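# Remove the cap from a marker on the desk

## Task

Take the cap off the marker so the two are separate, and leave both the marker and the cap lying on the desk. Finish with both hands released and the arms and robot moved away from them. The task fails if the robot tips over or ends up leaning. Anything that stays in place only because the robot is still holding or pressing it does not count.

## Robot and tools

ROBOT. A two-wheeled cart with casters, a head camera on pan and tilt joints, and two five-joint arms, left_arm and right_arm, each with a gripper and a wrist camera. The cart's footprint is 0.53 m wide and spans x = -0.35 to 0.07 m. Each arm's vertical pan axis sits at x = -0.060, y = +0.155 (left) or -0.155 m (right). The shoulder is 0.03 m out from that axis and 0.89 m above the floor. Link lengths: upper arm 0.116, forearm 0.135, hand 0.162 m. The fixed jaw tip reaches about 0.44 m from its pan axis at most, and no lower than about 0.55 m off the floor.

FRAMES. Base frame: origin on the floor between the drive wheels, x forward, y left, z up. left_hand and right_hand in the results are the fixed-jaw tip positions in this frame; a held object sits beside the tip, on the swinging-jaw side. Hand axes: z out along the fingers, y from swinging jaw toward fixed jaw. base_odometry is relative to where the base started in the scene, comes from wheel rotation only (slip looks like motion), and its heading runs -3.142 to 3.142, positive to the left.

execute_actions. Arguments: actions, a list holding one action or none (none just reports state and images); cameras, a list of head_camera, left_wrist_camera, right_wrist_camera or all (omitted, null or all gives every camera; [] gives none; an unknown name rejects the call). An action may contain base, joints or both; all its motions start at once. base holds exactly one entry, a relative move from the base's last reported position: translate_m, metres, -1.4 to 1.4, positive forward; or rotate_rad, radians, -3.2 to 3.2, positive counter-clockwise seen from above. The base cannot strafe. joints is one dictionary covering both arms and the head, keyed by joint name, each value an absolute target in radians (not an offset). Ranges: head_pan_rad -3.2 to 3.2 (0 ahead, positive left); head_tilt_rad -0.76 to 1.45 (0 level, positive down); for each arm (left_arm_... and right_arm_...): shoulder_pan_rad -1.919 to 1.919, shoulder_lift_rad -1.745 to 1.745, elbow_flex_rad -1.69 to 1.58, wrist_flex_rad -1.658 to 1.658, wrist_roll_rad -2.743 to 2.841, gripper_rad 0 to 1.919. Joints you leave out keep pushing toward earlier targets. An unknown key or an out-of-range number rejects the call with no motion. One action runs at most 15 s. Top speeds: base 0.20 m/s and 0.8 rad/s turning, arm joints 1.3 to 2.0 rad/s, head 1.5, jaws 2.0.

JOINT MEANING. Pan: at 0 the left arm points left and the right arm right; positive swings either clockwise from above; straight ahead is +1.571 (left) and -1.571 (right). Bend: with lift, elbow and wrist all 0 the upper arm leans 0.24 rad out from vertical and forearm and fingers are level; positive bends downward; the sum of the three is the finger angle below level (1.571 = pointing down, which needs the forearm no more than 0.08 rad above level). Roll: -1.522 closes the jaws across the arm's plane with the fixed jaw on the left looking outward; 1.619 puts it on the right; 0.049 closes them within the plane, fixed jaw below (level fingers) or toward the pan axis (fingers down). With level fingers, the hand body bulges about 0.08 m upward when the fixed jaw is left and downward when it is right, so keep it on the left over furniture. Gripper opening at the tips: 0 -> 0.003 m, 0.3 -> 0.026, 0.6 -> 0.049, 1 -> 0.076, 1.919 -> 0.106.

RESULTS. joint_positions gives readings; base_status and joint_status say how each commanded motion ended: done (for the base: wheels turned the full amount), off_target (resting short of target, possibly still pushing: a load, an obstruction, or a tripped motor), time_out (target dropped, holds in place), not_followed, or limit_stop_at_motor_heat. contact_stop never appears. A line saying joint command not followed, usually with a cause, means a self-collision check blocked that arm's targets (the gripper target still runs); the robot may retry them each action until they are changed. on_its_own lists uncommanded motion. The pictures line names the images in order. If a result reports a stop, the rest of that reply's motion, wait and finished_scene calls are skipped.

OTHER TOOLS. wait: seconds 0 to 10, no new command, returns state and images. zoom_image: camera plus region [x0, y0, x1, y1] in pixels from the top-left, at most 504 by 504, on that camera's latest full image. read_manual: section "licences", no motion. finished_scene: scene, the current scene's number; ends it permanently after the last command has been held.

TRAVEL. Stowed pose: shoulder_pan -1.75 (left) or 1.75 (right), shoulder_lift 0.05, elbow_flex 1.35, wrist_flex -1.55, wrist_roll -1.52. Stow in two actions (wrist joints first, then the other three) rather than one, which can jam a hand on the cart. Leaving stow, do not move the wrists first. A turn in place with arms stowed needs 0.44 m of free radius; turning or reversing right next to the desk can hook the cart's rear and tip the robot.

CAUTIONS. Loaded joints sag toward gravity; compensate next move by adding the last sag the other way. Hand positions may be off by a few centimetres. A joint held more than about 0.30 rad from target for about 2 s trips its motor to 20 % torque with no status; the robot holds its last command while you compose replies, so that time counts. Reset: once the reading settles, command 0.2 rad from it on the side away from the offending target (or 0.04 rad past the range end, or the end itself for a jaw). Payload per hand about 0.4 kg at full reach, 0.7 kg within 0.28 m. Gripping: aim up to 0.2 rad below the contact angle; lower adds nothing and may trip the jaw; a holding jaw reads off_target. Long loads heat shoulder_lift motors: MOTOR HOT from 55 °C, an OVER-TEMPERATURE FAULT stop at 70 °C. Pulling on something ahead can tip the robot. Never let the arms or hands collide or press hard on each other. Avoid drops, slips, slams and hard pushes.

Each tool is called after "Emit:" by a JSON object that holds its "method" and its "body", one argument or row to a line.

## Session

Emit:
{"method": "execute_actions", "body": {
  "actions": [
    {"joints":{"head_tilt_rad":0.7}}
  ],
  "cameras": ["head_camera"]
}}

Scene clock: 1.27 s.
base_odometry: x=+0.000 y=+0.000 heading=+0.000 (m, m, rad; odometry frame)
base_status: not commanded
joint_positions: head_pan_rad=-0.032 head_tilt_rad=+0.694 left_arm_shoulder_pan_rad=-1.776 left_arm_shoulder_lift_rad=+0.039 left_arm_elbow_flex_rad=+1.361 left_arm_wrist_flex_rad=-1.584 left_arm_wrist_roll_rad=-1.528 left_arm_gripper_rad=+1.920 right_arm_shoulder_pan_rad=+1.763 right_arm_shoulder_lift_rad=+0.091 right_arm_elbow_flex_rad=+1.381 right_arm_wrist_flex_rad=-1.457 right_arm_wrist_roll_rad=-1.530 right_arm_gripper_rad=+1.920
joint_status: all done
left_hand: x=-0.3018 y=+0.0967 z=+0.9025 quat_wxyz=(-0.081, -0.636, -0.064, +0.765) (m; base frame)
right_hand: x=-0.3044 y=-0.1154 z=+0.8673 quat_wxyz=(-0.064, +0.709, -0.071, -0.699) (m; base frame)
pictures: head_camera
Images, in order (width x height): head_camera 644x476.

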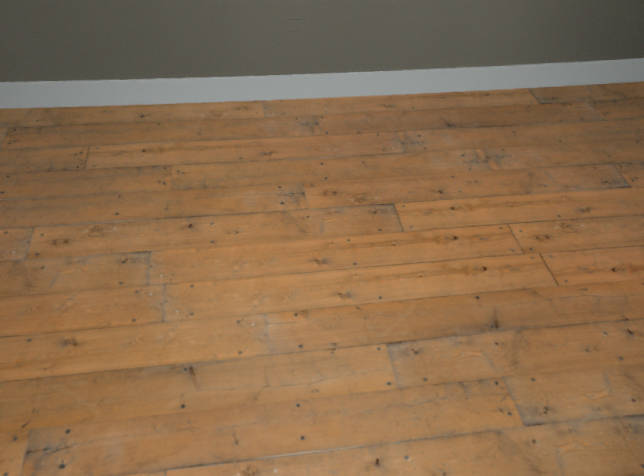

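Emit:
{"method": "execute_actions", "body": {
  "actions": [
    {"joints":{"head_tilt_rad":0.4,"head_pan_rad":1.5}}
  ],
  "cameras": ["head_camera"]
}}

Emit:
{"method": "execute_actions", "body": {
  "actions": [
    {"joints":{"head_pan_rad":-1.5}}
  ],
  "cameras": ["head_camera"]
}}

Emit:
{"method": "execute_actions", "body": {
  "actions": [
    {"joints":{"head_pan_rad":-3.0}}
  ],
  "cameras": ["head_camera"]
}}

Scene clock: 7.13 s.
base_odometry: x=+0.000 y=+0.000 heading=+0.000 (m, m, rad; odometry frame)
base_status: not commanded
joint_positions: head_pan_rad=+1.490 head_tilt_rad=+0.413 left_arm_shoulder_pan_rad=-1.776 left_arm_shoulder_lift_rad=+0.039 left_arm_elbow_flex_rad=+1.361 left_arm_wrist_flex_rad=-1.584 left_arm_wrist_roll_rad=-1.528 left_arm_gripper_rad=+1.920 right_arm_shoulder_pan_rad=+1.763 right_arm_shoulder_lift_rad=+0.091 right_arm_elbow_flex_rad=+1.381 right_arm_wrist_flex_rad=-1.457 right_arm_wrist_roll_rad=-1.530 right_arm_gripper_rad=+1.920
joint_status: all done
left_hand: x=-0.3018 y=+0.0967 z=+0.9025 quat_wxyz=(-0.081, -0.636, -0.064, +0.765) (m; base frame)
right_hand: x=-0.3044 y=-0.1154 z=+0.8673 quat_wxyz=(-0.064, +0.709, -0.071, -0.699) (m; base frame)
pictures: head_camera
Images, in order (width x height): head_camera 644x476.

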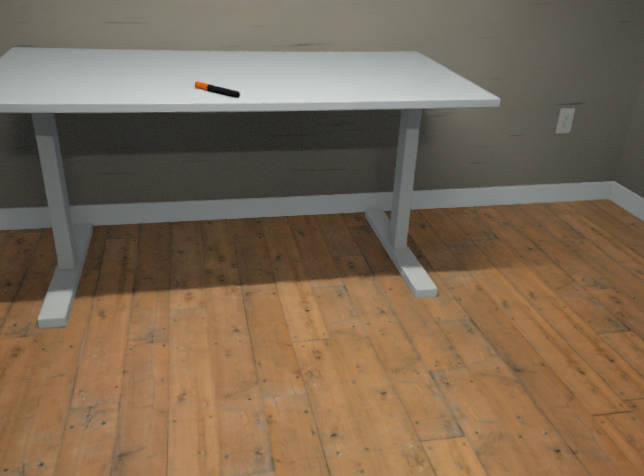

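Scene clock: 9.93 s.
base_odometry: x=+0.000 y=+0.000 heading=+0.000 (m, m, rad; odometry frame)
base_status: not commanded
joint_positions: head_pan_rad=-1.490 head_tilt_rad=+0.413 left_arm_shoulder_pan_rad=-1.776 left_arm_shoulder_lift_rad=+0.039 left_arm_elbow_flex_rad=+1.361 left_arm_wrist_flex_rad=-1.584 left_arm_wrist_roll_rad=-1.528 left_arm_gripper_rad=+1.920 right_arm_shoulder_pan_rad=+1.763 right_arm_shoulder_lift_rad=+0.091 right_arm_elbow_flex_rad=+1.381 right_arm_wrist_flex_rad=-1.457 right_arm_wrist_roll_rad=-1.530 right_arm_gripper_rad=+1.920
joint_status: all done
left_hand: x=-0.3018 y=+0.0967 z=+0.9025 quat_wxyz=(-0.081, -0.636, -0.064, +0.765) (m; base frame)
right_hand: x=-0.3044 y=-0.1154 z=+0.8673 quat_wxyz=(-0.064, +0.709, -0.071, -0.699) (m; base frame)
pictures: head_camera
Images, in order (width x height): head_camera 644x476.

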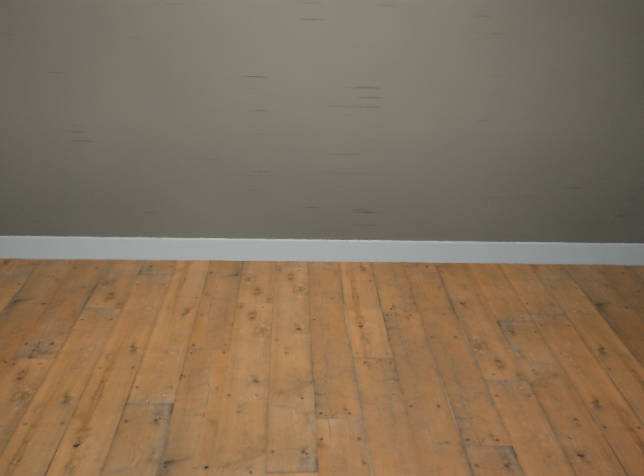

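Scene clock: 11.73 s.
base_odometry: x=+0.000 y=+0.000 heading=+0.000 (m, m, rad; odometry frame)
base_status: not commanded
joint_positions: head_pan_rad=-2.990 head_tilt_rad=+0.413 left_arm_shoulder_pan_rad=-1.776 left_arm_shoulder_lift_rad=+0.039 left_arm_elbow_flex_rad=+1.361 left_arm_wrist_flex_rad=-1.584 left_arm_wrist_roll_rad=-1.528 left_arm_gripper_rad=+1.920 right_arm_shoulder_pan_rad=+1.763 right_arm_shoulder_lift_rad=+0.091 right_arm_elbow_flex_rad=+1.381 right_arm_wrist_flex_rad=-1.457 right_arm_wrist_roll_rad=-1.530 right_arm_gripper_rad=+1.920
joint_status: all done
left_hand: x=-0.3018 y=+0.0967 z=+0.9025 quat_wxyz=(-0.081, -0.636, -0.064, +0.765) (m; base frame)
right_hand: x=-0.3044 y=-0.1154 z=+0.8673 quat_wxyz=(-0.064, +0.709, -0.071, -0.699) (m; base frame)
pictures: head_camera
Images, in order (width x height): head_camera 644x476.

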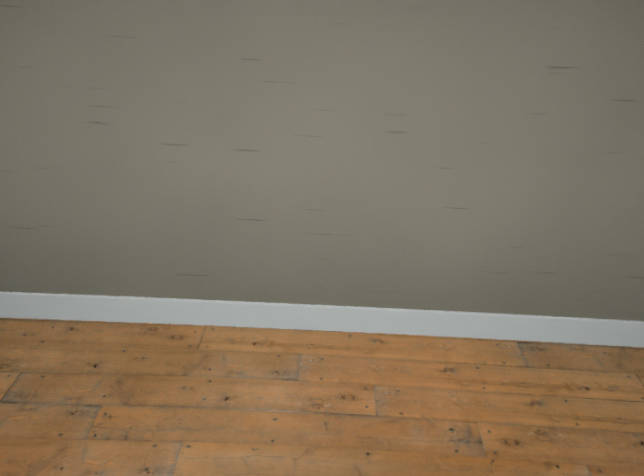

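Emit:
{"method": "execute_actions", "body": {
  "actions": [
    {"base":{"rotate_rad":1.68},"joints":{"head_pan_rad":0,"head_tilt_rad":0.5}}
  ],
  "cameras": []
}}

Emit:
{"method": "execute_actions", "body": {
  "actions": [
    {"base":{"translate_m":1.3}}
  ],
  "cameras": ["head_camera"]
}}

Scene clock: 21.87 s.
base_odometry: x=-0.001 y=+0.000 heading=+1.679 (m, m, rad; odometry frame)
base_status: done
joint_positions: head_pan_rad=-0.010 head_tilt_rad=+0.494 left_arm_shoulder_pan_rad=-1.776 left_arm_shoulder_lift_rad=+0.039 left_arm_elbow_flex_rad=+1.361 left_arm_wrist_flex_rad=-1.584 left_arm_wrist_roll_rad=-1.528 left_arm_gripper_rad=+1.920 right_arm_shoulder_pan_rad=+1.763 right_arm_shoulder_lift_rad=+0.091 right_arm_elbow_flex_rad=+1.381 right_arm_wrist_flex_rad=-1.457 right_arm_wrist_roll_rad=-1.530 right_arm_gripper_rad=+1.920
joint_status: all done
left_hand: x=-0.3018 y=+0.0967 z=+0.9025 quat_wxyz=(-0.081, -0.636, -0.064, +0.765) (m; base frame)
right_hand: x=-0.3044 y=-0.1154 z=+0.8673 quat_wxyz=(-0.064, +0.709, -0.071, -0.699) (m; base frame)
pictures: none
No camera images: the call's "cameras" was empty. Leave "cameras" out to get every camera's image.

Scene clock: 29.20 s.
base_odometry: x=-0.143 y=+1.292 heading=+1.677 (m, m, rad; odometry frame)
base_status: done
joint_positions: head_pan_rad=-0.010 head_tilt_rad=+0.494 left_arm_shoulder_pan_rad=-1.776 left_arm_shoulder_lift_rad=+0.039 left_arm_elbow_flex_rad=+1.361 left_arm_wrist_flex_rad=-1.584 left_arm_wrist_roll_rad=-1.528 left_arm_gripper_rad=+1.920 right_arm_shoulder_pan_rad=+1.763 right_arm_shoulder_lift_rad=+0.091 right_arm_elbow_flex_rad=+1.381 right_arm_wrist_flex_rad=-1.457 right_arm_wrist_roll_rad=-1.530 right_arm_gripper_rad=+1.920
joint_status: not commanded
left_hand: x=-0.3018 y=+0.0967 z=+0.9025 quat_wxyz=(-0.081, -0.636, -0.064, +0.765) (m; base frame)
right_hand: x=-0.3044 y=-0.1154 z=+0.8673 quat_wxyz=(-0.064, +0.709, -0.071, -0.699) (m; base frame)
pictures: head_camera
Images, in order (width x height): head_camera 644x476.

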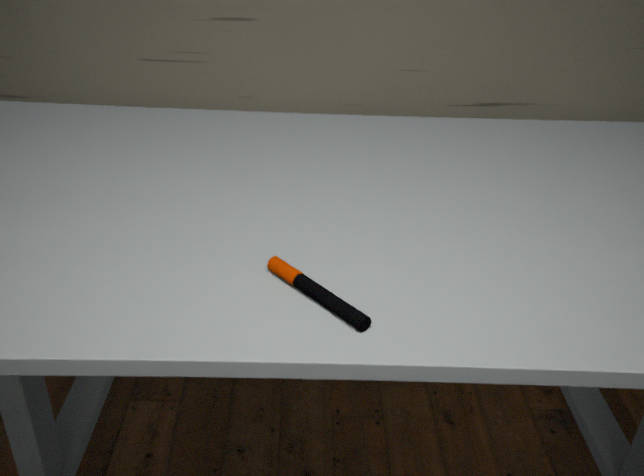

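Emit:
{"method": "execute_actions", "body": {
  "actions": [
    {"base":{"translate_m":0.3},"joints":{"head_tilt_rad":1.0,"left_arm_shoulder_pan_rad":1.57,"left_arm_shoulder_lift_rad":-0.3,"left_arm_elbow_flex_rad":0.2,"right_arm_shoulder_pan_rad":-1.57,"right_arm_shoulder_lift_rad":-0.3,"right_arm_elbow_flex_rad":0.2}}
  ],
  "cameras": []
}}

Emit:
{"method": "execute_actions", "body": {
  "actions": [
    {"joints":{"left_arm_wrist_flex_rad":1.6,"right_arm_wrist_flex_rad":1.6,"left_arm_gripper_rad":0.8,"right_arm_gripper_rad":0.8}}
  ],
  "cameras": ["head_camera"]
}}

Scene clock: 38.90 s.
base_odometry: x=-0.175 y=+1.591 heading=+1.675 (m, m, rad; odometry frame)
base_status: done
joint_positions: head_pan_rad=-0.010 head_tilt_rad=+0.995 left_arm_shoulder_pan_rad=+1.559 left_arm_shoulder_lift_rad=-0.275 left_arm_elbow_flex_rad=+0.232 left_arm_wrist_flex_rad=-1.584 left_arm_wrist_roll_rad=-1.528 left_arm_gripper_rad=+1.920 right_arm_shoulder_pan_rad=-1.558 right_arm_shoulder_lift_rad=-0.268 right_arm_elbow_flex_rad=+0.231 right_arm_wrist_flex_rad=-1.457 right_arm_wrist_roll_rad=-1.530 right_arm_gripper_rad=+1.920
joint_status: all done
left_hand: x=+0.0923 y=+0.1646 z=+1.1812 quat_wxyz=(+1.000, +0.000, -0.028, +0.009) (m; base frame)
right_hand: x=+0.1147 y=-0.1494 z=+1.1802 quat_wxyz=(+0.999, +0.000, +0.038, -0.002) (m; base frame)
pictures: none
No camera images: the call's "cameras" was empty. Leave "cameras" out to get every camera's image.

Scene clock: 41.73 s.
base_odometry: x=-0.175 y=+1.591 heading=+1.675 (m, m, rad; odometry frame)
base_status: not commanded
joint_positions: head_pan_rad=-0.010 head_tilt_rad=+0.995 left_arm_shoulder_pan_rad=+1.559 left_arm_shoulder_lift_rad=-0.275 left_arm_elbow_flex_rad=+0.232 left_arm_wrist_flex_rad=+1.593 left_arm_wrist_roll_rad=-1.528 left_arm_gripper_rad=+0.812 right_arm_shoulder_pan_rad=-1.558 right_arm_shoulder_lift_rad=-0.268 right_arm_elbow_flex_rad=+0.231 right_arm_wrist_flex_rad=+1.595 right_arm_wrist_roll_rad=-1.530 right_arm_gripper_rad=+0.811
joint_status: all done
left_hand: x=+0.1044 y=+0.1647 z=+0.8605 quat_wxyz=(+0.011, -0.003, +1.000, +0.000) (m; base frame)
right_hand: x=+0.1042 y=-0.1493 z=+0.8597 quat_wxyz=(+0.006, +0.010, +1.000, +0.000) (m; base frame)
pictures: head_camera
Images, in order (width x height): head_camera 644x476.

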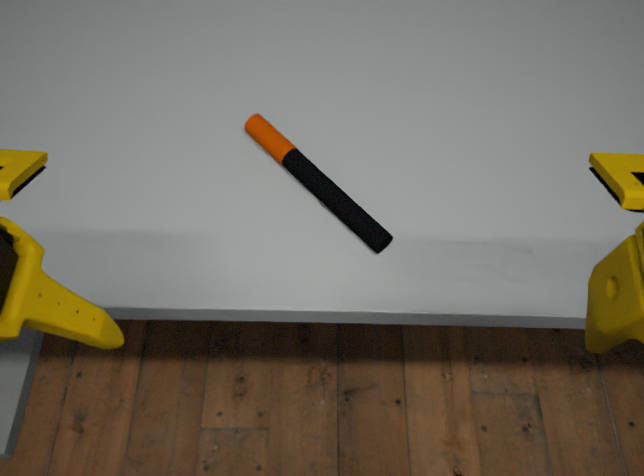

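Emit:
{"method": "execute_actions", "body": {
  "actions": [
    {"base":{"rotate_rad":0.06},"joints":{"left_arm_shoulder_pan_rad":1.88,"left_arm_shoulder_lift_rad":0.85,"left_arm_elbow_flex_rad":-0.7,"left_arm_wrist_flex_rad":0.5,"left_arm_wrist_roll_rad":0.6,"right_arm_shoulder_pan_rad":-1.91,"right_arm_shoulder_lift_rad":0.3,"right_arm_elbow_flex_rad":0.02,"right_arm_wrist_flex_rad":0.85,"right_arm_wrist_roll_rad":1.2}}
  ],
  "cameras": []
}}

Emit:
{"method": "execute_actions", "body": {
  "actions": [
    {"base":{"translate_m":0.08}}
  ]
}}

Scene clock: 64.07 s.
base_odometry: x=-0.175 y=+1.591 heading=+1.735 (m, m, rad; odometry frame)
base_status: done
joint_positions: head_pan_rad=-0.010 head_tilt_rad=+0.995 left_arm_shoulder_pan_rad=+1.868 left_arm_shoulder_lift_rad=+0.875 left_arm_elbow_flex_rad=-0.659 left_arm_wrist_flex_rad=+0.514 left_arm_wrist_roll_rad=+0.590 left_arm_gripper_rad=+0.812 right_arm_shoulder_pan_rad=-1.896 right_arm_shoulder_lift_rad=+0.314 right_arm_elbow_flex_rad=+0.056 right_arm_wrist_flex_rad=+0.859 right_arm_wrist_roll_rad=+1.192 right_arm_gripper_rad=+0.811
joint_status: all done
joint sent to its limit — the command would take right_arm_shoulder_pan_rad past its lower limit, so that joint was sent only as far as its limit.
left_hand: x=+0.3046 y=+0.0385 z=+0.8087 quat_wxyz=(+0.146, -0.719, +0.562, -0.381) (m; base frame)
right_hand: x=+0.1987 y=-0.0757 z=+0.7964 quat_wxyz=(+0.063, -0.984, +0.050, -0.159) (m; base frame)
pictures: none
No camera images: the call's "cameras" was empty. Leave "cameras" out to get every camera's image.

Scene clock: 65.23 s.
base_odometry: x=-0.188 y=+1.670 heading=+1.737 (m, m, rad; odometry frame)
base_status: done
joint_positions: head_pan_rad=-0.010 head_tilt_rad=+0.995 left_arm_shoulder_pan_rad=+1.870 left_arm_shoulder_lift_rad=+0.875 left_arm_elbow_flex_rad=-0.660 left_arm_wrist_flex_rad=+0.513 left_arm_wrist_roll_rad=+0.590 left_arm_gripper_rad=+0.812 right_arm_shoulder_pan_rad=-1.897 right_arm_shoulder_lift_rad=+0.314 right_arm_elbow_flex_rad=+0.054 right_arm_wrist_flex_rad=+0.859 right_arm_wrist_roll_rad=+1.192 right_arm_gripper_rad=+0.811
joint_status: not commanded
left_hand: x=+0.3048 y=+0.0378 z=+0.8093 quat_wxyz=(+0.146, -0.718, +0.562, -0.382) (m; base frame)
right_hand: x=+0.1989 y=-0.0752 z=+0.7967 quat_wxyz=(+0.063, -0.984, +0.049, -0.159) (m; base frame)
pictures: head_camera, left_wrist_camera, right_wrist_camera
Images, in order (width x height): head_camera 644x476, left_wrist_camera 644x476, right_wrist_camera 644x476.

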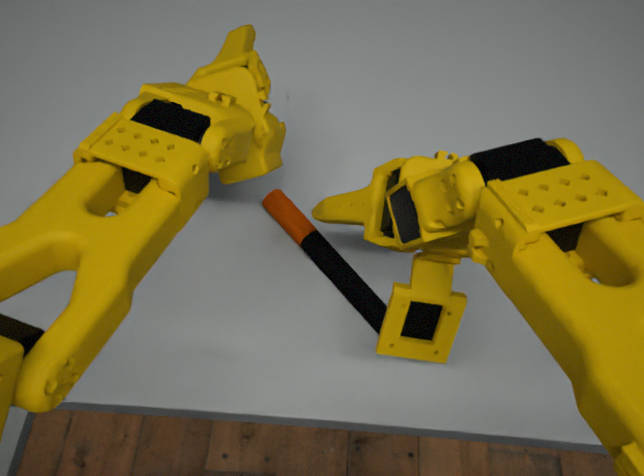

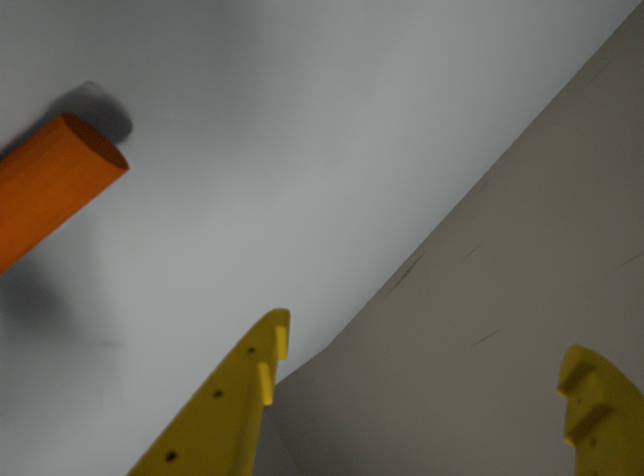

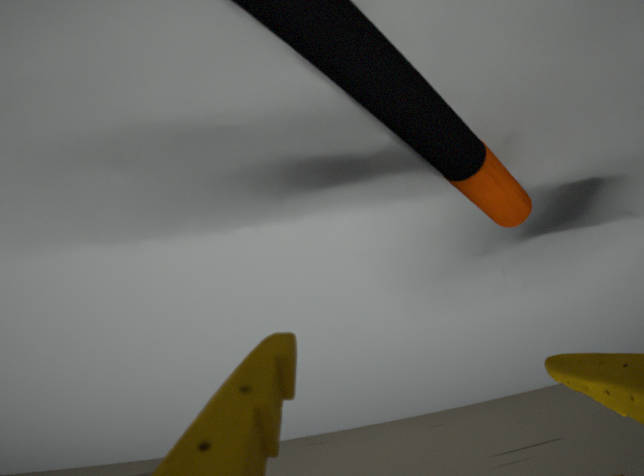

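Emit:
{"method": "execute_actions", "body": {
  "actions": [
    {"base":{"translate_m":-0.07},"joints":{"left_arm_wrist_roll_rad":-0.5,"right_arm_wrist_roll_rad":2.05,"right_arm_shoulder_pan_rad":-1.85}}
  ]
}}

Scene clock: 70.67 s.
base_odometry: x=-0.177 y=+1.601 heading=+1.736 (m, m, rad; odometry frame)
base_status: done
joint_positions: head_pan_rad=-0.010 head_tilt_rad=+0.995 left_arm_shoulder_pan_rad=+1.870 left_arm_shoulder_lift_rad=+0.875 left_arm_elbow_flex_rad=-0.660 left_arm_wrist_flex_rad=+0.513 left_arm_wrist_roll_rad=-0.490 left_arm_gripper_rad=+0.812 right_arm_shoulder_pan_rad=-1.861 right_arm_shoulder_lift_rad=+0.314 right_arm_elbow_flex_rad=+0.054 right_arm_wrist_flex_rad=+0.859 right_arm_wrist_roll_rad=+2.042 right_arm_gripper_rad=+0.811
joint_status: all done
left_hand: x=+0.3070 y=+0.0456 z=+0.8091 quat_wxyz=(+0.322, -0.327, +0.852, -0.253) (m; base frame)
right_hand: x=+0.2074 y=-0.0828 z=+0.7989 quat_wxyz=(-0.011, -0.923, -0.344, -0.171) (m; base frame)
pictures: head_camera, left_wrist_camera, right_wrist_camera
Images, in order (width x height): head_camera 644x476, left_wrist_camera 644x476, right_wrist_camera 644x476.

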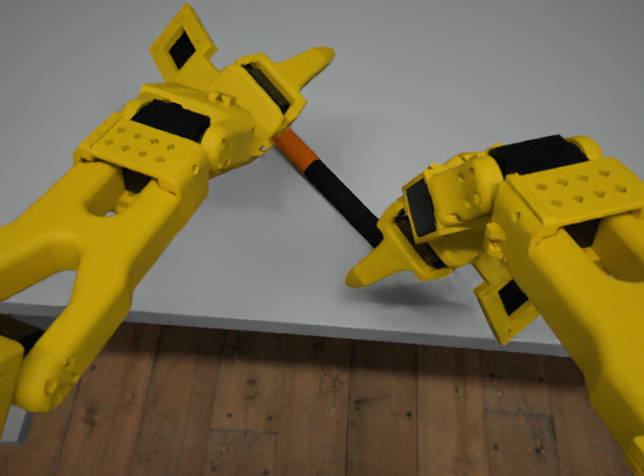

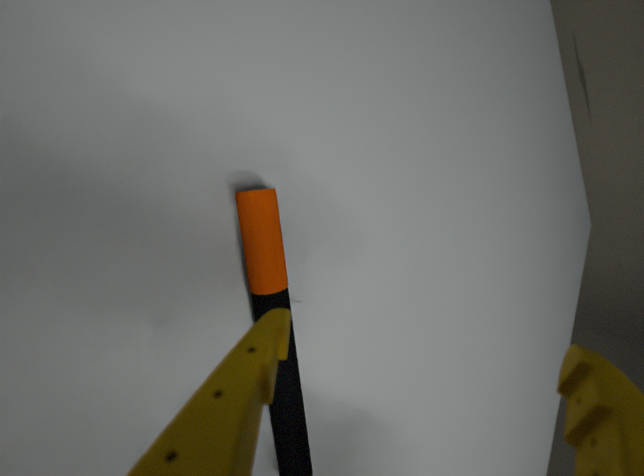

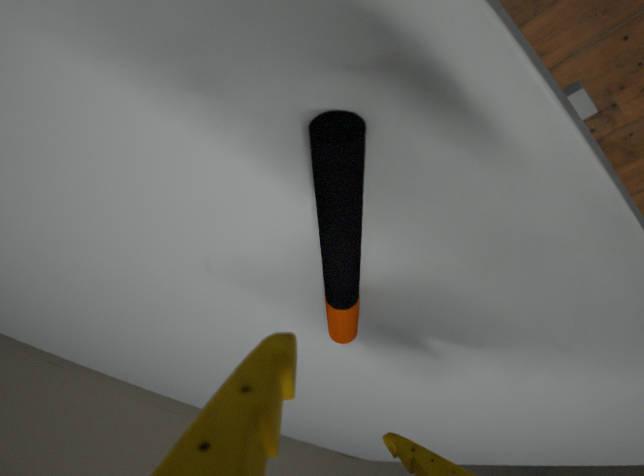

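Emit:
{"method": "execute_actions", "body": {
  "actions": [
    {"joints":{"right_arm_shoulder_lift_rad":0.5,"right_arm_wrist_flex_rad":0.66,"left_arm_shoulder_pan_rad":1.8,"left_arm_shoulder_lift_rad":0.9,"left_arm_elbow_flex_rad":-0.5,"left_arm_wrist_flex_rad":0.45}}
  ]
}}

Scene clock: 74.10 s.
base_odometry: x=-0.177 y=+1.601 heading=+1.736 (m, m, rad; odometry frame)
base_status: not commanded
joint_positions: head_pan_rad=-0.010 head_tilt_rad=+0.995 left_arm_shoulder_pan_rad=+1.812 left_arm_shoulder_lift_rad=+0.926 left_arm_elbow_flex_rad=-0.495 left_arm_wrist_flex_rad=+0.462 left_arm_wrist_roll_rad=-0.490 left_arm_gripper_rad=+0.812 right_arm_shoulder_pan_rad=-1.861 right_arm_shoulder_lift_rad=+0.516 right_arm_elbow_flex_rad=+0.053 right_arm_wrist_flex_rad=+0.669 right_arm_wrist_roll_rad=+2.042 right_arm_gripper_rad=+0.811
joint_status: all done
left_hand: x=+0.2878 y=+0.0733 z=+0.7583 quat_wxyz=(+0.267, -0.364, +0.870, -0.198) (m; base frame)
right_hand: x=+0.2129 y=-0.0812 z=+0.7593 quat_wxyz=(-0.011, -0.924, -0.344, -0.166) (m; base frame)
pictures: head_camera, left_wrist_camera, right_wrist_camera
Images, in order (width x height): head_camera 644x476, left_wrist_camera 644x476, right_wrist_camera 644x476.

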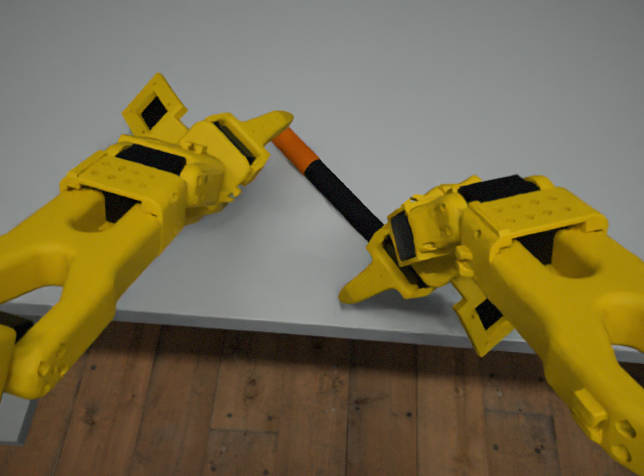

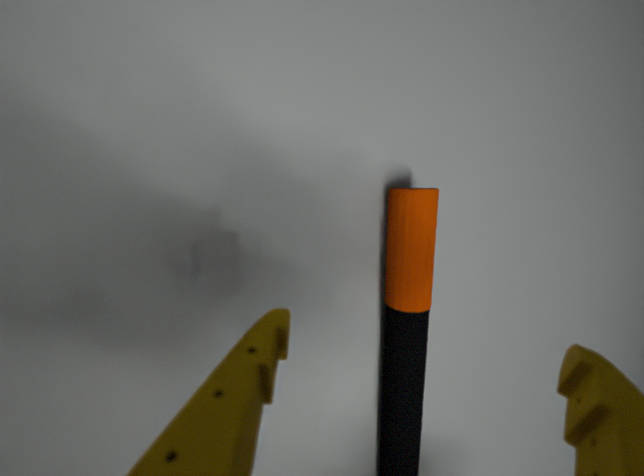

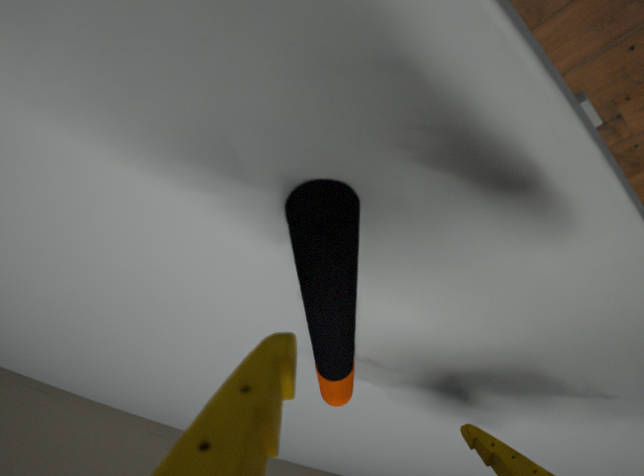

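Emit:
{"method": "execute_actions", "body": {
  "actions": [
    {"joints":{"right_arm_shoulder_lift_rad":0.6,"right_arm_elbow_flex_rad":0.1,"right_arm_wrist_flex_rad":0.5,"left_arm_shoulder_lift_rad":1.03,"left_arm_elbow_flex_rad":-0.6,"left_arm_wrist_flex_rad":0.42}}
  ]
}}

Scene clock: 77.63 s.
base_odometry: x=-0.177 y=+1.601 heading=+1.736 (m, m, rad; odometry frame)
base_status: not commanded
joint_positions: head_pan_rad=-0.010 head_tilt_rad=+0.995 left_arm_shoulder_pan_rad=+1.812 left_arm_shoulder_lift_rad=+1.053 left_arm_elbow_flex_rad=-0.562 left_arm_wrist_flex_rad=+0.433 left_arm_wrist_roll_rad=-0.490 left_arm_gripper_rad=+0.812 right_arm_shoulder_pan_rad=-1.861 right_arm_shoulder_lift_rad=+0.616 right_arm_elbow_flex_rad=+0.105 right_arm_wrist_flex_rad=+0.509 right_arm_wrist_roll_rad=+2.042 right_arm_gripper_rad=+0.811
joint_status: all done
left_hand: x=+0.2854 y=+0.0739 z=+0.7341 quat_wxyz=(+0.256, -0.365, +0.875, -0.189) (m; base frame)
right_hand: x=+0.2104 y=-0.0820 z=+0.7345 quat_wxyz=(-0.011, -0.924, -0.344, -0.169) (m; base frame)
pictures: head_camera, left_wrist_camera, right_wrist_camera
Images, in order (width x height): head_camera 644x476, left_wrist_camera 644x476, right_wrist_camera 644x476.

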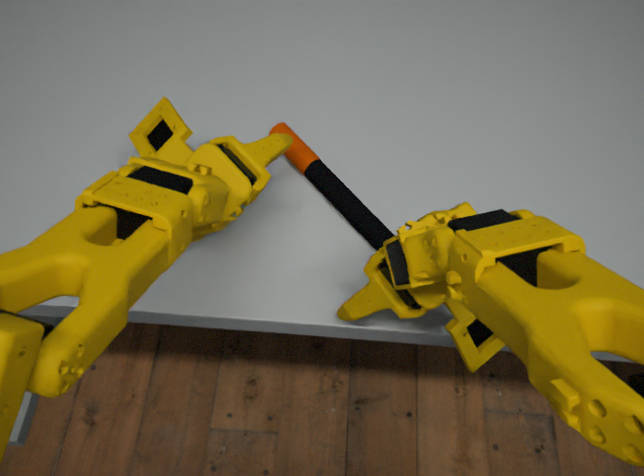

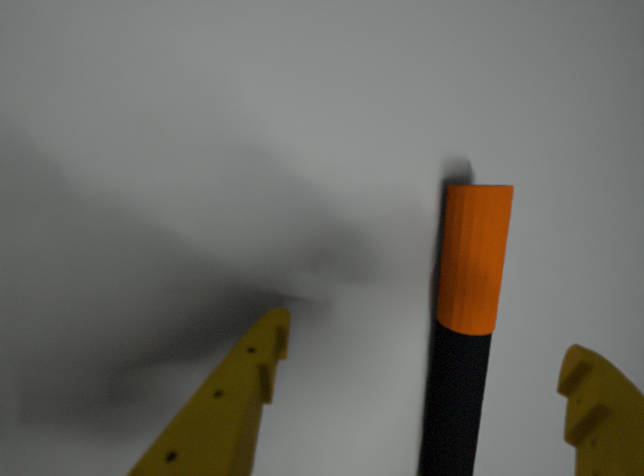

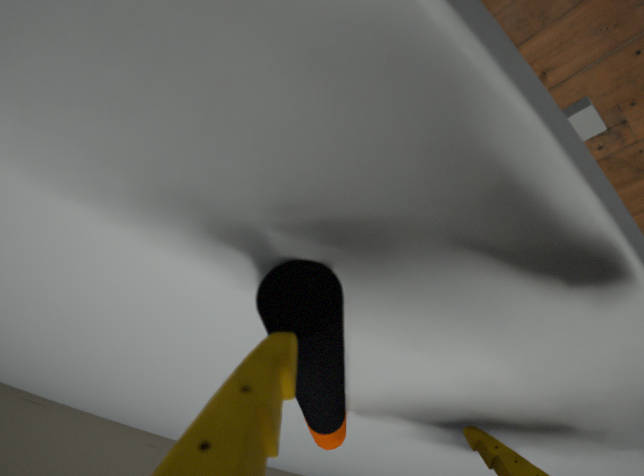

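Emit:
{"method": "execute_actions", "body": {
  "actions": [
    {"base":{"translate_m":0.03}}
  ],
  "cameras": []
}}

Emit:
{"method": "execute_actions", "body": {
  "actions": [
    {"joints":{"right_arm_shoulder_lift_rad":0.67,"right_arm_wrist_flex_rad":0.43,"left_arm_shoulder_lift_rad":1.09,"left_arm_wrist_flex_rad":0.36}}
  ]
}}

Scene clock: 82.73 s.
base_odometry: x=-0.182 y=+1.632 heading=+1.737 (m, m, rad; odometry frame)
base_status: done
joint_positions: head_pan_rad=-0.010 head_tilt_rad=+0.995 left_arm_shoulder_pan_rad=+1.810 left_arm_shoulder_lift_rad=+1.055 left_arm_elbow_flex_rad=-0.564 left_arm_wrist_flex_rad=+0.432 left_arm_wrist_roll_rad=-0.490 left_arm_gripper_rad=+0.812 right_arm_shoulder_pan_rad=-1.861 right_arm_shoulder_lift_rad=+0.616 right_arm_elbow_flex_rad=+0.105 right_arm_wrist_flex_rad=+0.509 right_arm_wrist_roll_rad=+2.042 right_arm_gripper_rad=+0.811
joint_status: not commanded
left_hand: x=+0.2858 y=+0.0744 z=+0.7341 quat_wxyz=(+0.256, -0.366, +0.874, -0.189) (m; base frame)
right_hand: x=+0.2104 y=-0.0820 z=+0.7345 quat_wxyz=(-0.011, -0.924, -0.344, -0.169) (m; base frame)
pictures: none
No camera images: the call's "cameras" was empty. Leave "cameras" out to get every camera's image.

Scene clock: 83.43 s.
base_odometry: x=-0.182 y=+1.632 heading=+1.737 (m, m, rad; odometry frame)
base_status: not commanded
joint_positions: head_pan_rad=-0.010 head_tilt_rad=+0.995 left_arm_shoulder_pan_rad=+1.810 left_arm_shoulder_lift_rad=+1.093 left_arm_elbow_flex_rad=-0.582 left_arm_wrist_flex_rad=+0.367 left_arm_wrist_roll_rad=-0.490 left_arm_gripper_rad=+0.812 right_arm_shoulder_pan_rad=-1.861 right_arm_shoulder_lift_rad=+0.686 right_arm_elbow_flex_rad=+0.105 right_arm_wrist_flex_rad=+0.439 right_arm_wrist_roll_rad=+2.042 right_arm_gripper_rad=+0.811
joint_status: all done
left_hand: x=+0.2913 y=+0.0730 z=+0.7316 quat_wxyz=(+0.273, -0.363, +0.868, -0.202) (m; base frame)
right_hand: x=+0.2093 y=-0.0823 z=+0.7209 quat_wxyz=(-0.011, -0.924, -0.344, -0.169) (m; base frame)
pictures: head_camera, left_wrist_camera, right_wrist_camera
Images, in order (width x height): head_camera 644x476, left_wrist_camera 644x476, right_wrist_camera 644x476.

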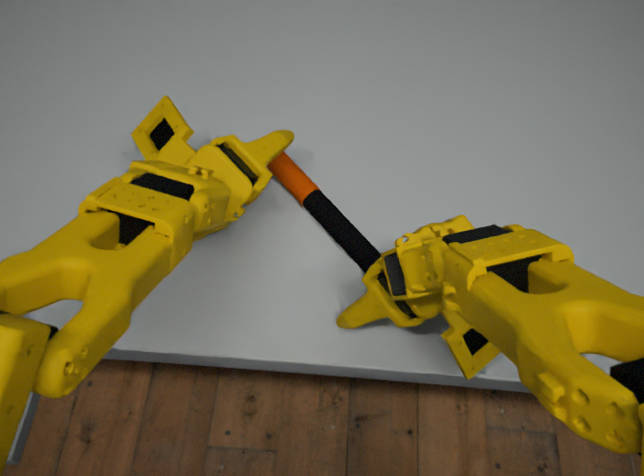

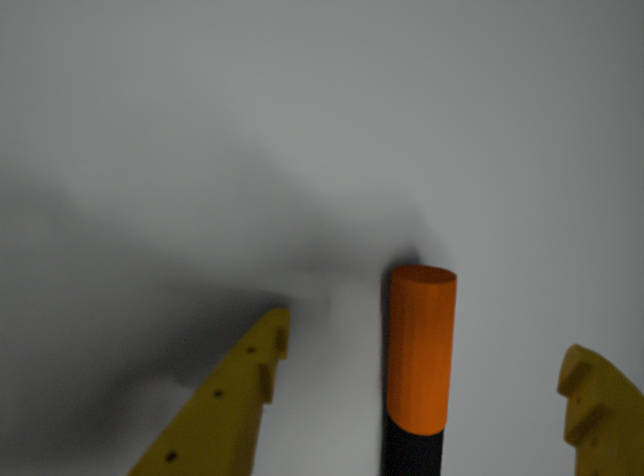

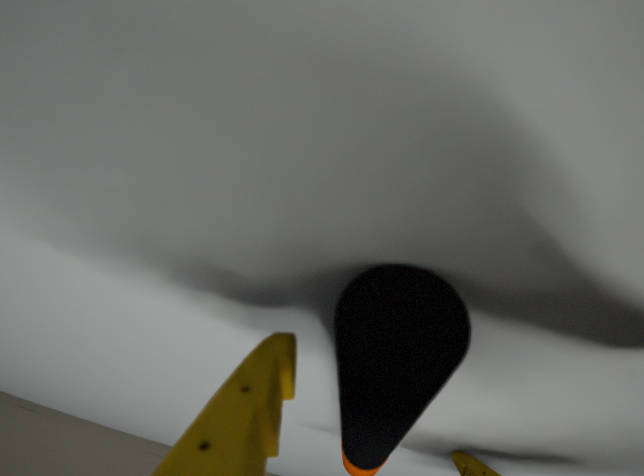

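Close both.

Emit:
{"method": "execute_actions", "body": {
  "actions": [
    {"joints":{"right_arm_gripper_rad":0.03,"left_arm_gripper_rad":0.05}}
  ],
  "cameras": []
}}

Emit:
{"method": "execute_actions", "body": {
  "actions": [
    {"joints":{"left_arm_shoulder_pan_rad":1.6,"left_arm_elbow_flex_rad":-0.75,"left_arm_shoulder_lift_rad":1.1}}
  ]
}}

Scene clock: 88.80 s.
base_odometry: x=-0.182 y=+1.632 heading=+1.737 (m, m, rad; odometry frame)
base_status: not commanded
joint_positions: head_pan_rad=-0.010 head_tilt_rad=+0.995 left_arm_shoulder_pan_rad=+1.810 left_arm_shoulder_lift_rad=+1.093 left_arm_elbow_flex_rad=-0.582 left_arm_wrist_flex_rad=+0.366 left_arm_wrist_roll_rad=-0.490 left_arm_gripper_rad=+0.063 right_arm_shoulder_pan_rad=-1.861 right_arm_shoulder_lift_rad=+0.686 right_arm_elbow_flex_rad=+0.105 right_arm_wrist_flex_rad=+0.435 right_arm_wrist_roll_rad=+2.042 right_arm_gripper_rad=+0.206
joint_status: right_arm_gripper_rad off_target (ended at +0.206, target +0.030); the others done
left_hand: x=+0.2915 y=+0.0730 z=+0.7317 quat_wxyz=(+0.274, -0.363, +0.867, -0.202) (m; base frame)
right_hand: x=+0.2098 y=-0.0822 z=+0.7211 quat_wxyz=(-0.011, -0.923, -0.344, -0.171) (m; base frame)
pictures: none
No camera images: the call's "cameras" was empty. Leave "cameras" out to get every camera's image.

Scene clock: 89.63 s.
base_odometry: x=-0.182 y=+1.632 heading=+1.737 (m, m, rad; odometry frame)
base_status: not commanded
joint_positions: head_pan_rad=-0.010 head_tilt_rad=+0.995 left_arm_shoulder_pan_rad=+1.611 left_arm_shoulder_lift_rad=+1.125 left_arm_elbow_flex_rad=-0.711 left_arm_wrist_flex_rad=+0.366 left_arm_wrist_roll_rad=-0.490 left_arm_gripper_rad=+0.062 right_arm_shoulder_pan_rad=-1.861 right_arm_shoulder_lift_rad=+0.686 right_arm_elbow_flex_rad=+0.105 right_arm_wrist_flex_rad=+0.435 right_arm_wrist_roll_rad=+2.042 right_arm_gripper_rad=+0.206
joint_status: all done
left_hand: x=+0.3188 y=+0.1435 z=+0.7500 quat_wxyz=(+0.331, -0.439, +0.811, -0.197) (m; base frame)
right_hand: x=+0.2098 y=-0.0822 z=+0.7211 quat_wxyz=(-0.011, -0.923, -0.344, -0.171) (m; base frame)
pictures: head_camera, left_wrist_camera, right_wrist_camera
Images, in order (width x height): head_camera 644x476, left_wrist_camera 644x476, right_wrist_camera 644x476.

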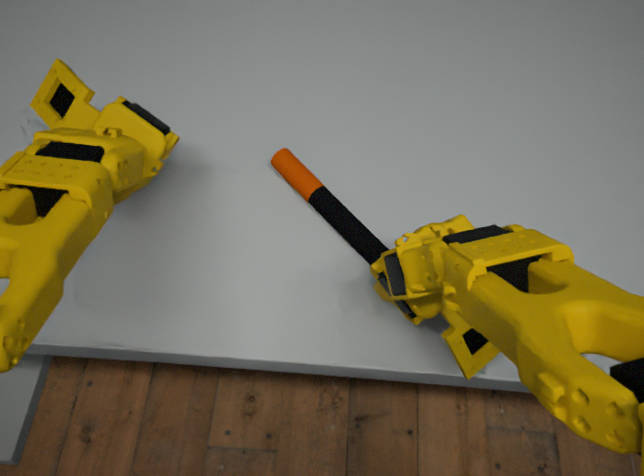

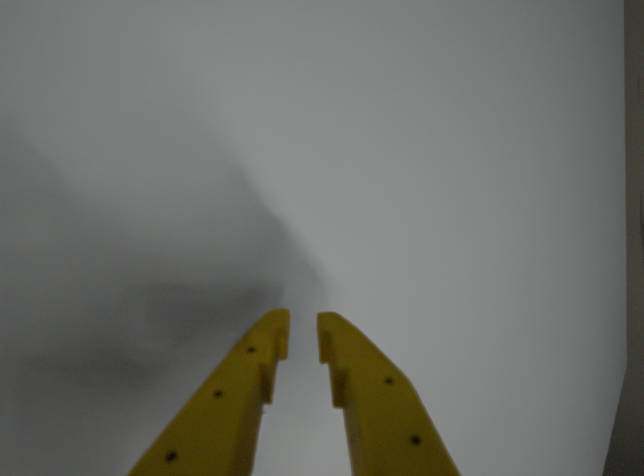

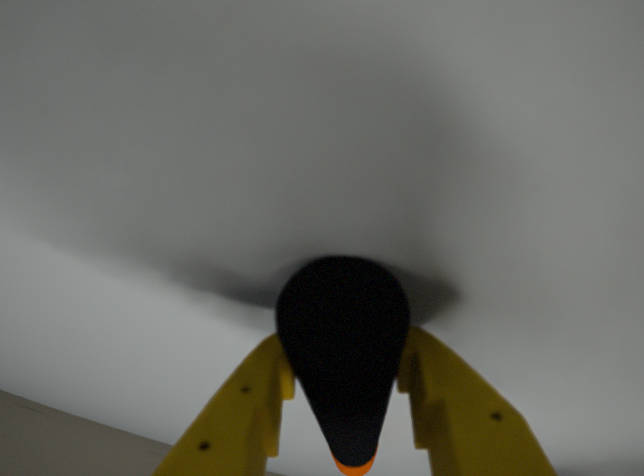

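Emit:
{"method": "execute_actions", "body": {
  "actions": [
    {"joints":{"left_arm_gripper_rad":0.8,"left_arm_shoulder_pan_rad":1.89,"left_arm_elbow_flex_rad":-0.75,"left_arm_shoulder_lift_rad":1.0,"left_arm_wrist_flex_rad":0.65}}
  ],
  "cameras": []
}}

Emit:
{"method": "execute_actions", "body": {
  "actions": [
    {"joints":{"left_arm_shoulder_lift_rad":1.12,"left_arm_wrist_flex_rad":0.55}}
  ],
  "cameras": ["head_camera","left_wrist_camera"]
}}

Scene clock: 94.67 s.
base_odometry: x=-0.182 y=+1.632 heading=+1.737 (m, m, rad; odometry frame)
base_status: not commanded
joint_positions: head_pan_rad=-0.010 head_tilt_rad=+0.995 left_arm_shoulder_pan_rad=+1.879 left_arm_shoulder_lift_rad=+1.058 left_arm_elbow_flex_rad=-0.714 left_arm_wrist_flex_rad=+0.646 left_arm_wrist_roll_rad=-0.490 left_arm_gripper_rad=+0.787 right_arm_shoulder_pan_rad=-1.861 right_arm_shoulder_lift_rad=+0.686 right_arm_elbow_flex_rad=+0.105 right_arm_wrist_flex_rad=+0.435 right_arm_wrist_roll_rad=+2.042 right_arm_gripper_rad=+0.206
joint_status: all done
left_hand: x=+0.2778 y=+0.0512 z=+0.7464 quat_wxyz=(+0.224, -0.339, +0.896, -0.178) (m; base frame)
right_hand: x=+0.2098 y=-0.0822 z=+0.7211 quat_wxyz=(-0.011, -0.923, -0.344, -0.171) (m; base frame)
pictures: none
No camera images: the call's "cameras" was empty. Leave "cameras" out to get every camera's image.

Scene clock: 95.43 s.
base_odometry: x=-0.182 y=+1.632 heading=+1.737 (m, m, rad; odometry frame)
base_status: not commanded
joint_positions: head_pan_rad=-0.010 head_tilt_rad=+0.995 left_arm_shoulder_pan_rad=+1.879 left_arm_shoulder_lift_rad=+1.131 left_arm_elbow_flex_rad=-0.725 left_arm_wrist_flex_rad=+0.559 left_arm_wrist_roll_rad=-0.490 left_arm_gripper_rad=+0.788 right_arm_shoulder_pan_rad=-1.861 right_arm_shoulder_lift_rad=+0.686 right_arm_elbow_flex_rad=+0.105 right_arm_wrist_flex_rad=+0.435 right_arm_wrist_roll_rad=+2.042 right_arm_gripper_rad=+0.206
joint_status: all done
left_hand: x=+0.2802 y=+0.0505 z=+0.7321 quat_wxyz=(+0.234, -0.338, +0.893, -0.185) (m; base frame)
right_hand: x=+0.2098 y=-0.0822 z=+0.7211 quat_wxyz=(-0.011, -0.923, -0.344, -0.171) (m; base frame)
pictures: head_camera, left_wrist_camera
Images, in order (width x height): head_camera 644x476, left_wrist_camera 644x476.

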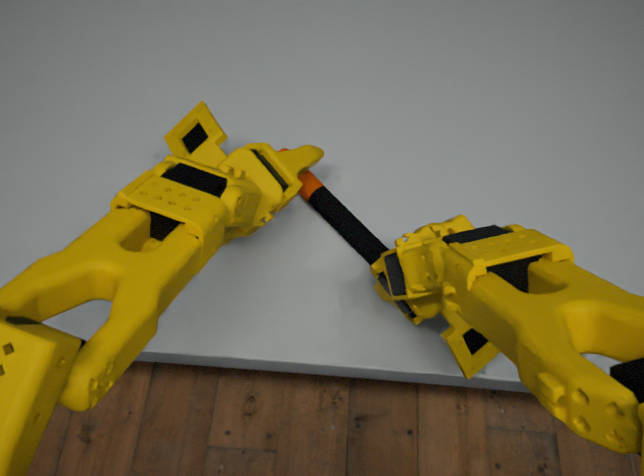

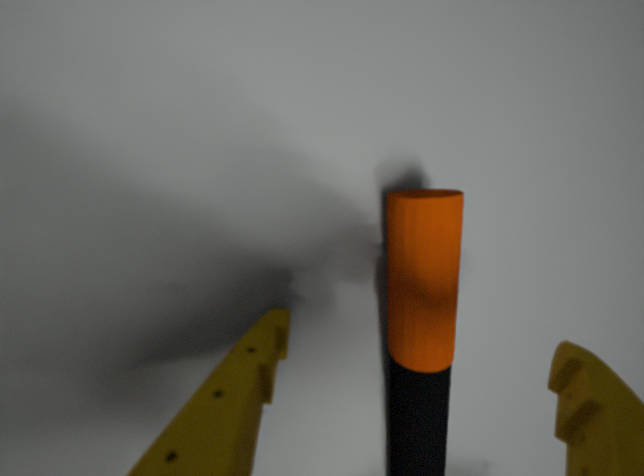

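Emit:
{"method": "execute_actions", "body": {
  "actions": [
    {"joints":{"left_arm_shoulder_lift_rad":1.2,"left_arm_wrist_flex_rad":0.38}}
  ],
  "cameras": []
}}

Emit:
{"method": "execute_actions", "body": {
  "actions": [
    {"joints":{"left_arm_gripper_rad":0.05}}
  ],
  "cameras": ["head_camera","left_wrist_camera"]
}}

Scene clock: 99.87 s.
base_odometry: x=-0.182 y=+1.632 heading=+1.737 (m, m, rad; odometry frame)
base_status: not commanded
joint_positions: head_pan_rad=-0.010 head_tilt_rad=+0.995 left_arm_shoulder_pan_rad=+1.879 left_arm_shoulder_lift_rad=+1.199 left_arm_elbow_flex_rad=-0.746 left_arm_wrist_flex_rad=+0.384 left_arm_wrist_roll_rad=-0.491 left_arm_gripper_rad=+0.788 right_arm_shoulder_pan_rad=-1.861 right_arm_shoulder_lift_rad=+0.686 right_arm_elbow_flex_rad=+0.105 right_arm_wrist_flex_rad=+0.435 right_arm_wrist_roll_rad=+2.042 right_arm_gripper_rad=+0.206
joint_status: all done
left_hand: x=+0.2951 y=+0.0457 z=+0.7308 quat_wxyz=(+0.281, -0.330, +0.873, -0.223) (m; base frame)
right_hand: x=+0.2098 y=-0.0822 z=+0.7211 quat_wxyz=(-0.011, -0.923, -0.344, -0.171) (m; base frame)
pictures: none
No camera images: the call's "cameras" was empty. Leave "cameras" out to get every camera's image.

Scene clock: 100.90 s.
base_odometry: x=-0.182 y=+1.631 heading=+1.737 (m, m, rad; odometry frame)
base_status: not commanded
joint_positions: head_pan_rad=-0.010 head_tilt_rad=+0.995 left_arm_shoulder_pan_rad=+1.887 left_arm_shoulder_lift_rad=+1.203 left_arm_elbow_flex_rad=-0.753 left_arm_wrist_flex_rad=+0.376 left_arm_wrist_roll_rad=-0.491 left_arm_gripper_rad=+0.062 right_arm_shoulder_pan_rad=-1.859 right_arm_shoulder_lift_rad=+0.686 right_arm_elbow_flex_rad=+0.105 right_arm_wrist_flex_rad=+0.435 right_arm_wrist_roll_rad=+2.044 right_arm_gripper_rad=+0.206
joint_status: all done
left_hand: x=+0.2955 y=+0.0426 z=+0.7314 quat_wxyz=(+0.284, -0.326, +0.873, -0.227) (m; base frame)
right_hand: x=+0.2099 y=-0.0826 z=+0.7211 quat_wxyz=(-0.012, -0.923, -0.344, -0.171) (m; base frame)
pictures: head_camera, left_wrist_camera
Images, in order (width x height): head_camera 644x476, left_wrist_camera 644x476.

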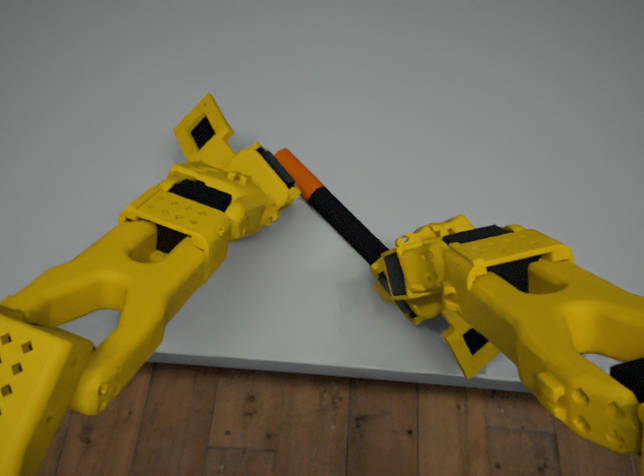

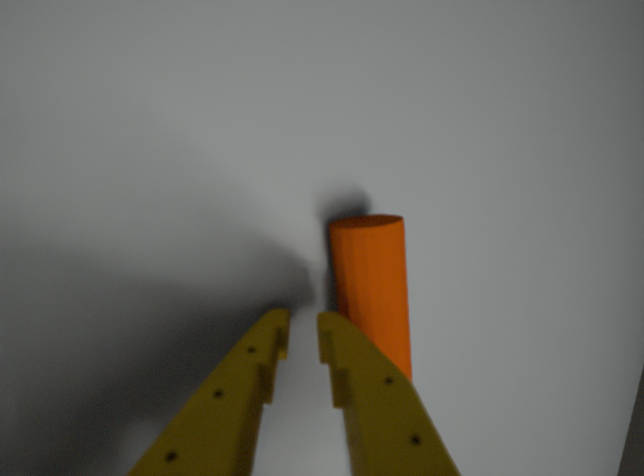

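Emit:
{"method": "execute_actions", "body": {
  "actions": [
    {"joints":{"left_arm_gripper_rad":0.9,"right_arm_shoulder_lift_rad":0.5,"right_arm_elbow_flex_rad":0.2,"right_arm_wrist_flex_rad":0.52}}
  ],
  "cameras": ["head_camera","left_wrist_camera"]
}}

Scene clock: 105.77 s.
base_odometry: x=-0.182 y=+1.631 heading=+1.737 (m, m, rad; odometry frame)
base_status: not commanded
joint_positions: head_pan_rad=-0.010 head_tilt_rad=+0.995 left_arm_shoulder_pan_rad=+1.887 left_arm_shoulder_lift_rad=+1.203 left_arm_elbow_flex_rad=-0.753 left_arm_wrist_flex_rad=+0.376 left_arm_wrist_roll_rad=-0.491 left_arm_gripper_rad=+0.886 right_arm_shoulder_pan_rad=-1.848 right_arm_shoulder_lift_rad=+0.560 right_arm_elbow_flex_rad=+0.205 right_arm_wrist_flex_rad=+0.517 right_arm_wrist_roll_rad=+2.044 right_arm_gripper_rad=+0.206
joint_status: all done
left_hand: x=+0.2955 y=+0.0426 z=+0.7314 quat_wxyz=(+0.284, -0.326, +0.873, -0.227) (m; base frame)
right_hand: x=+0.1958 y=-0.0897 z=+0.7319 quat_wxyz=(-0.011, -0.929, -0.340, -0.144) (m; base frame)
pictures: head_camera, left_wrist_camera
Images, in order (width x height): head_camera 644x476, left_wrist_camera 644x476.

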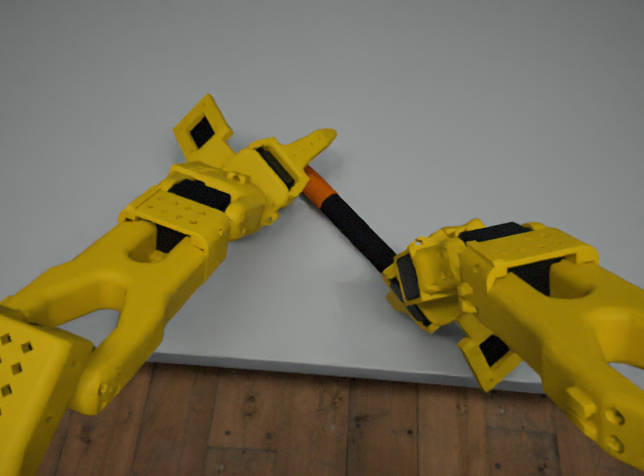

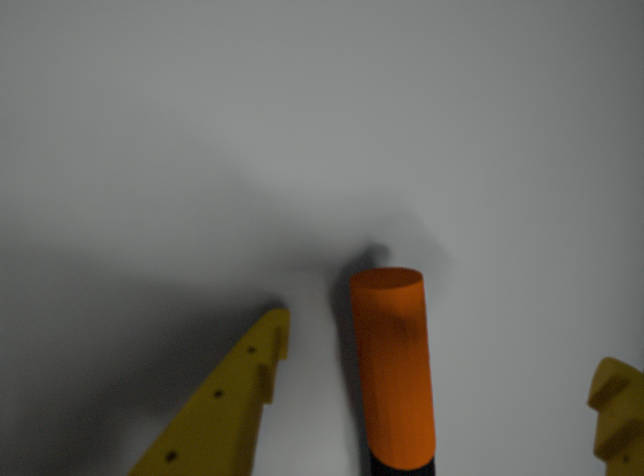

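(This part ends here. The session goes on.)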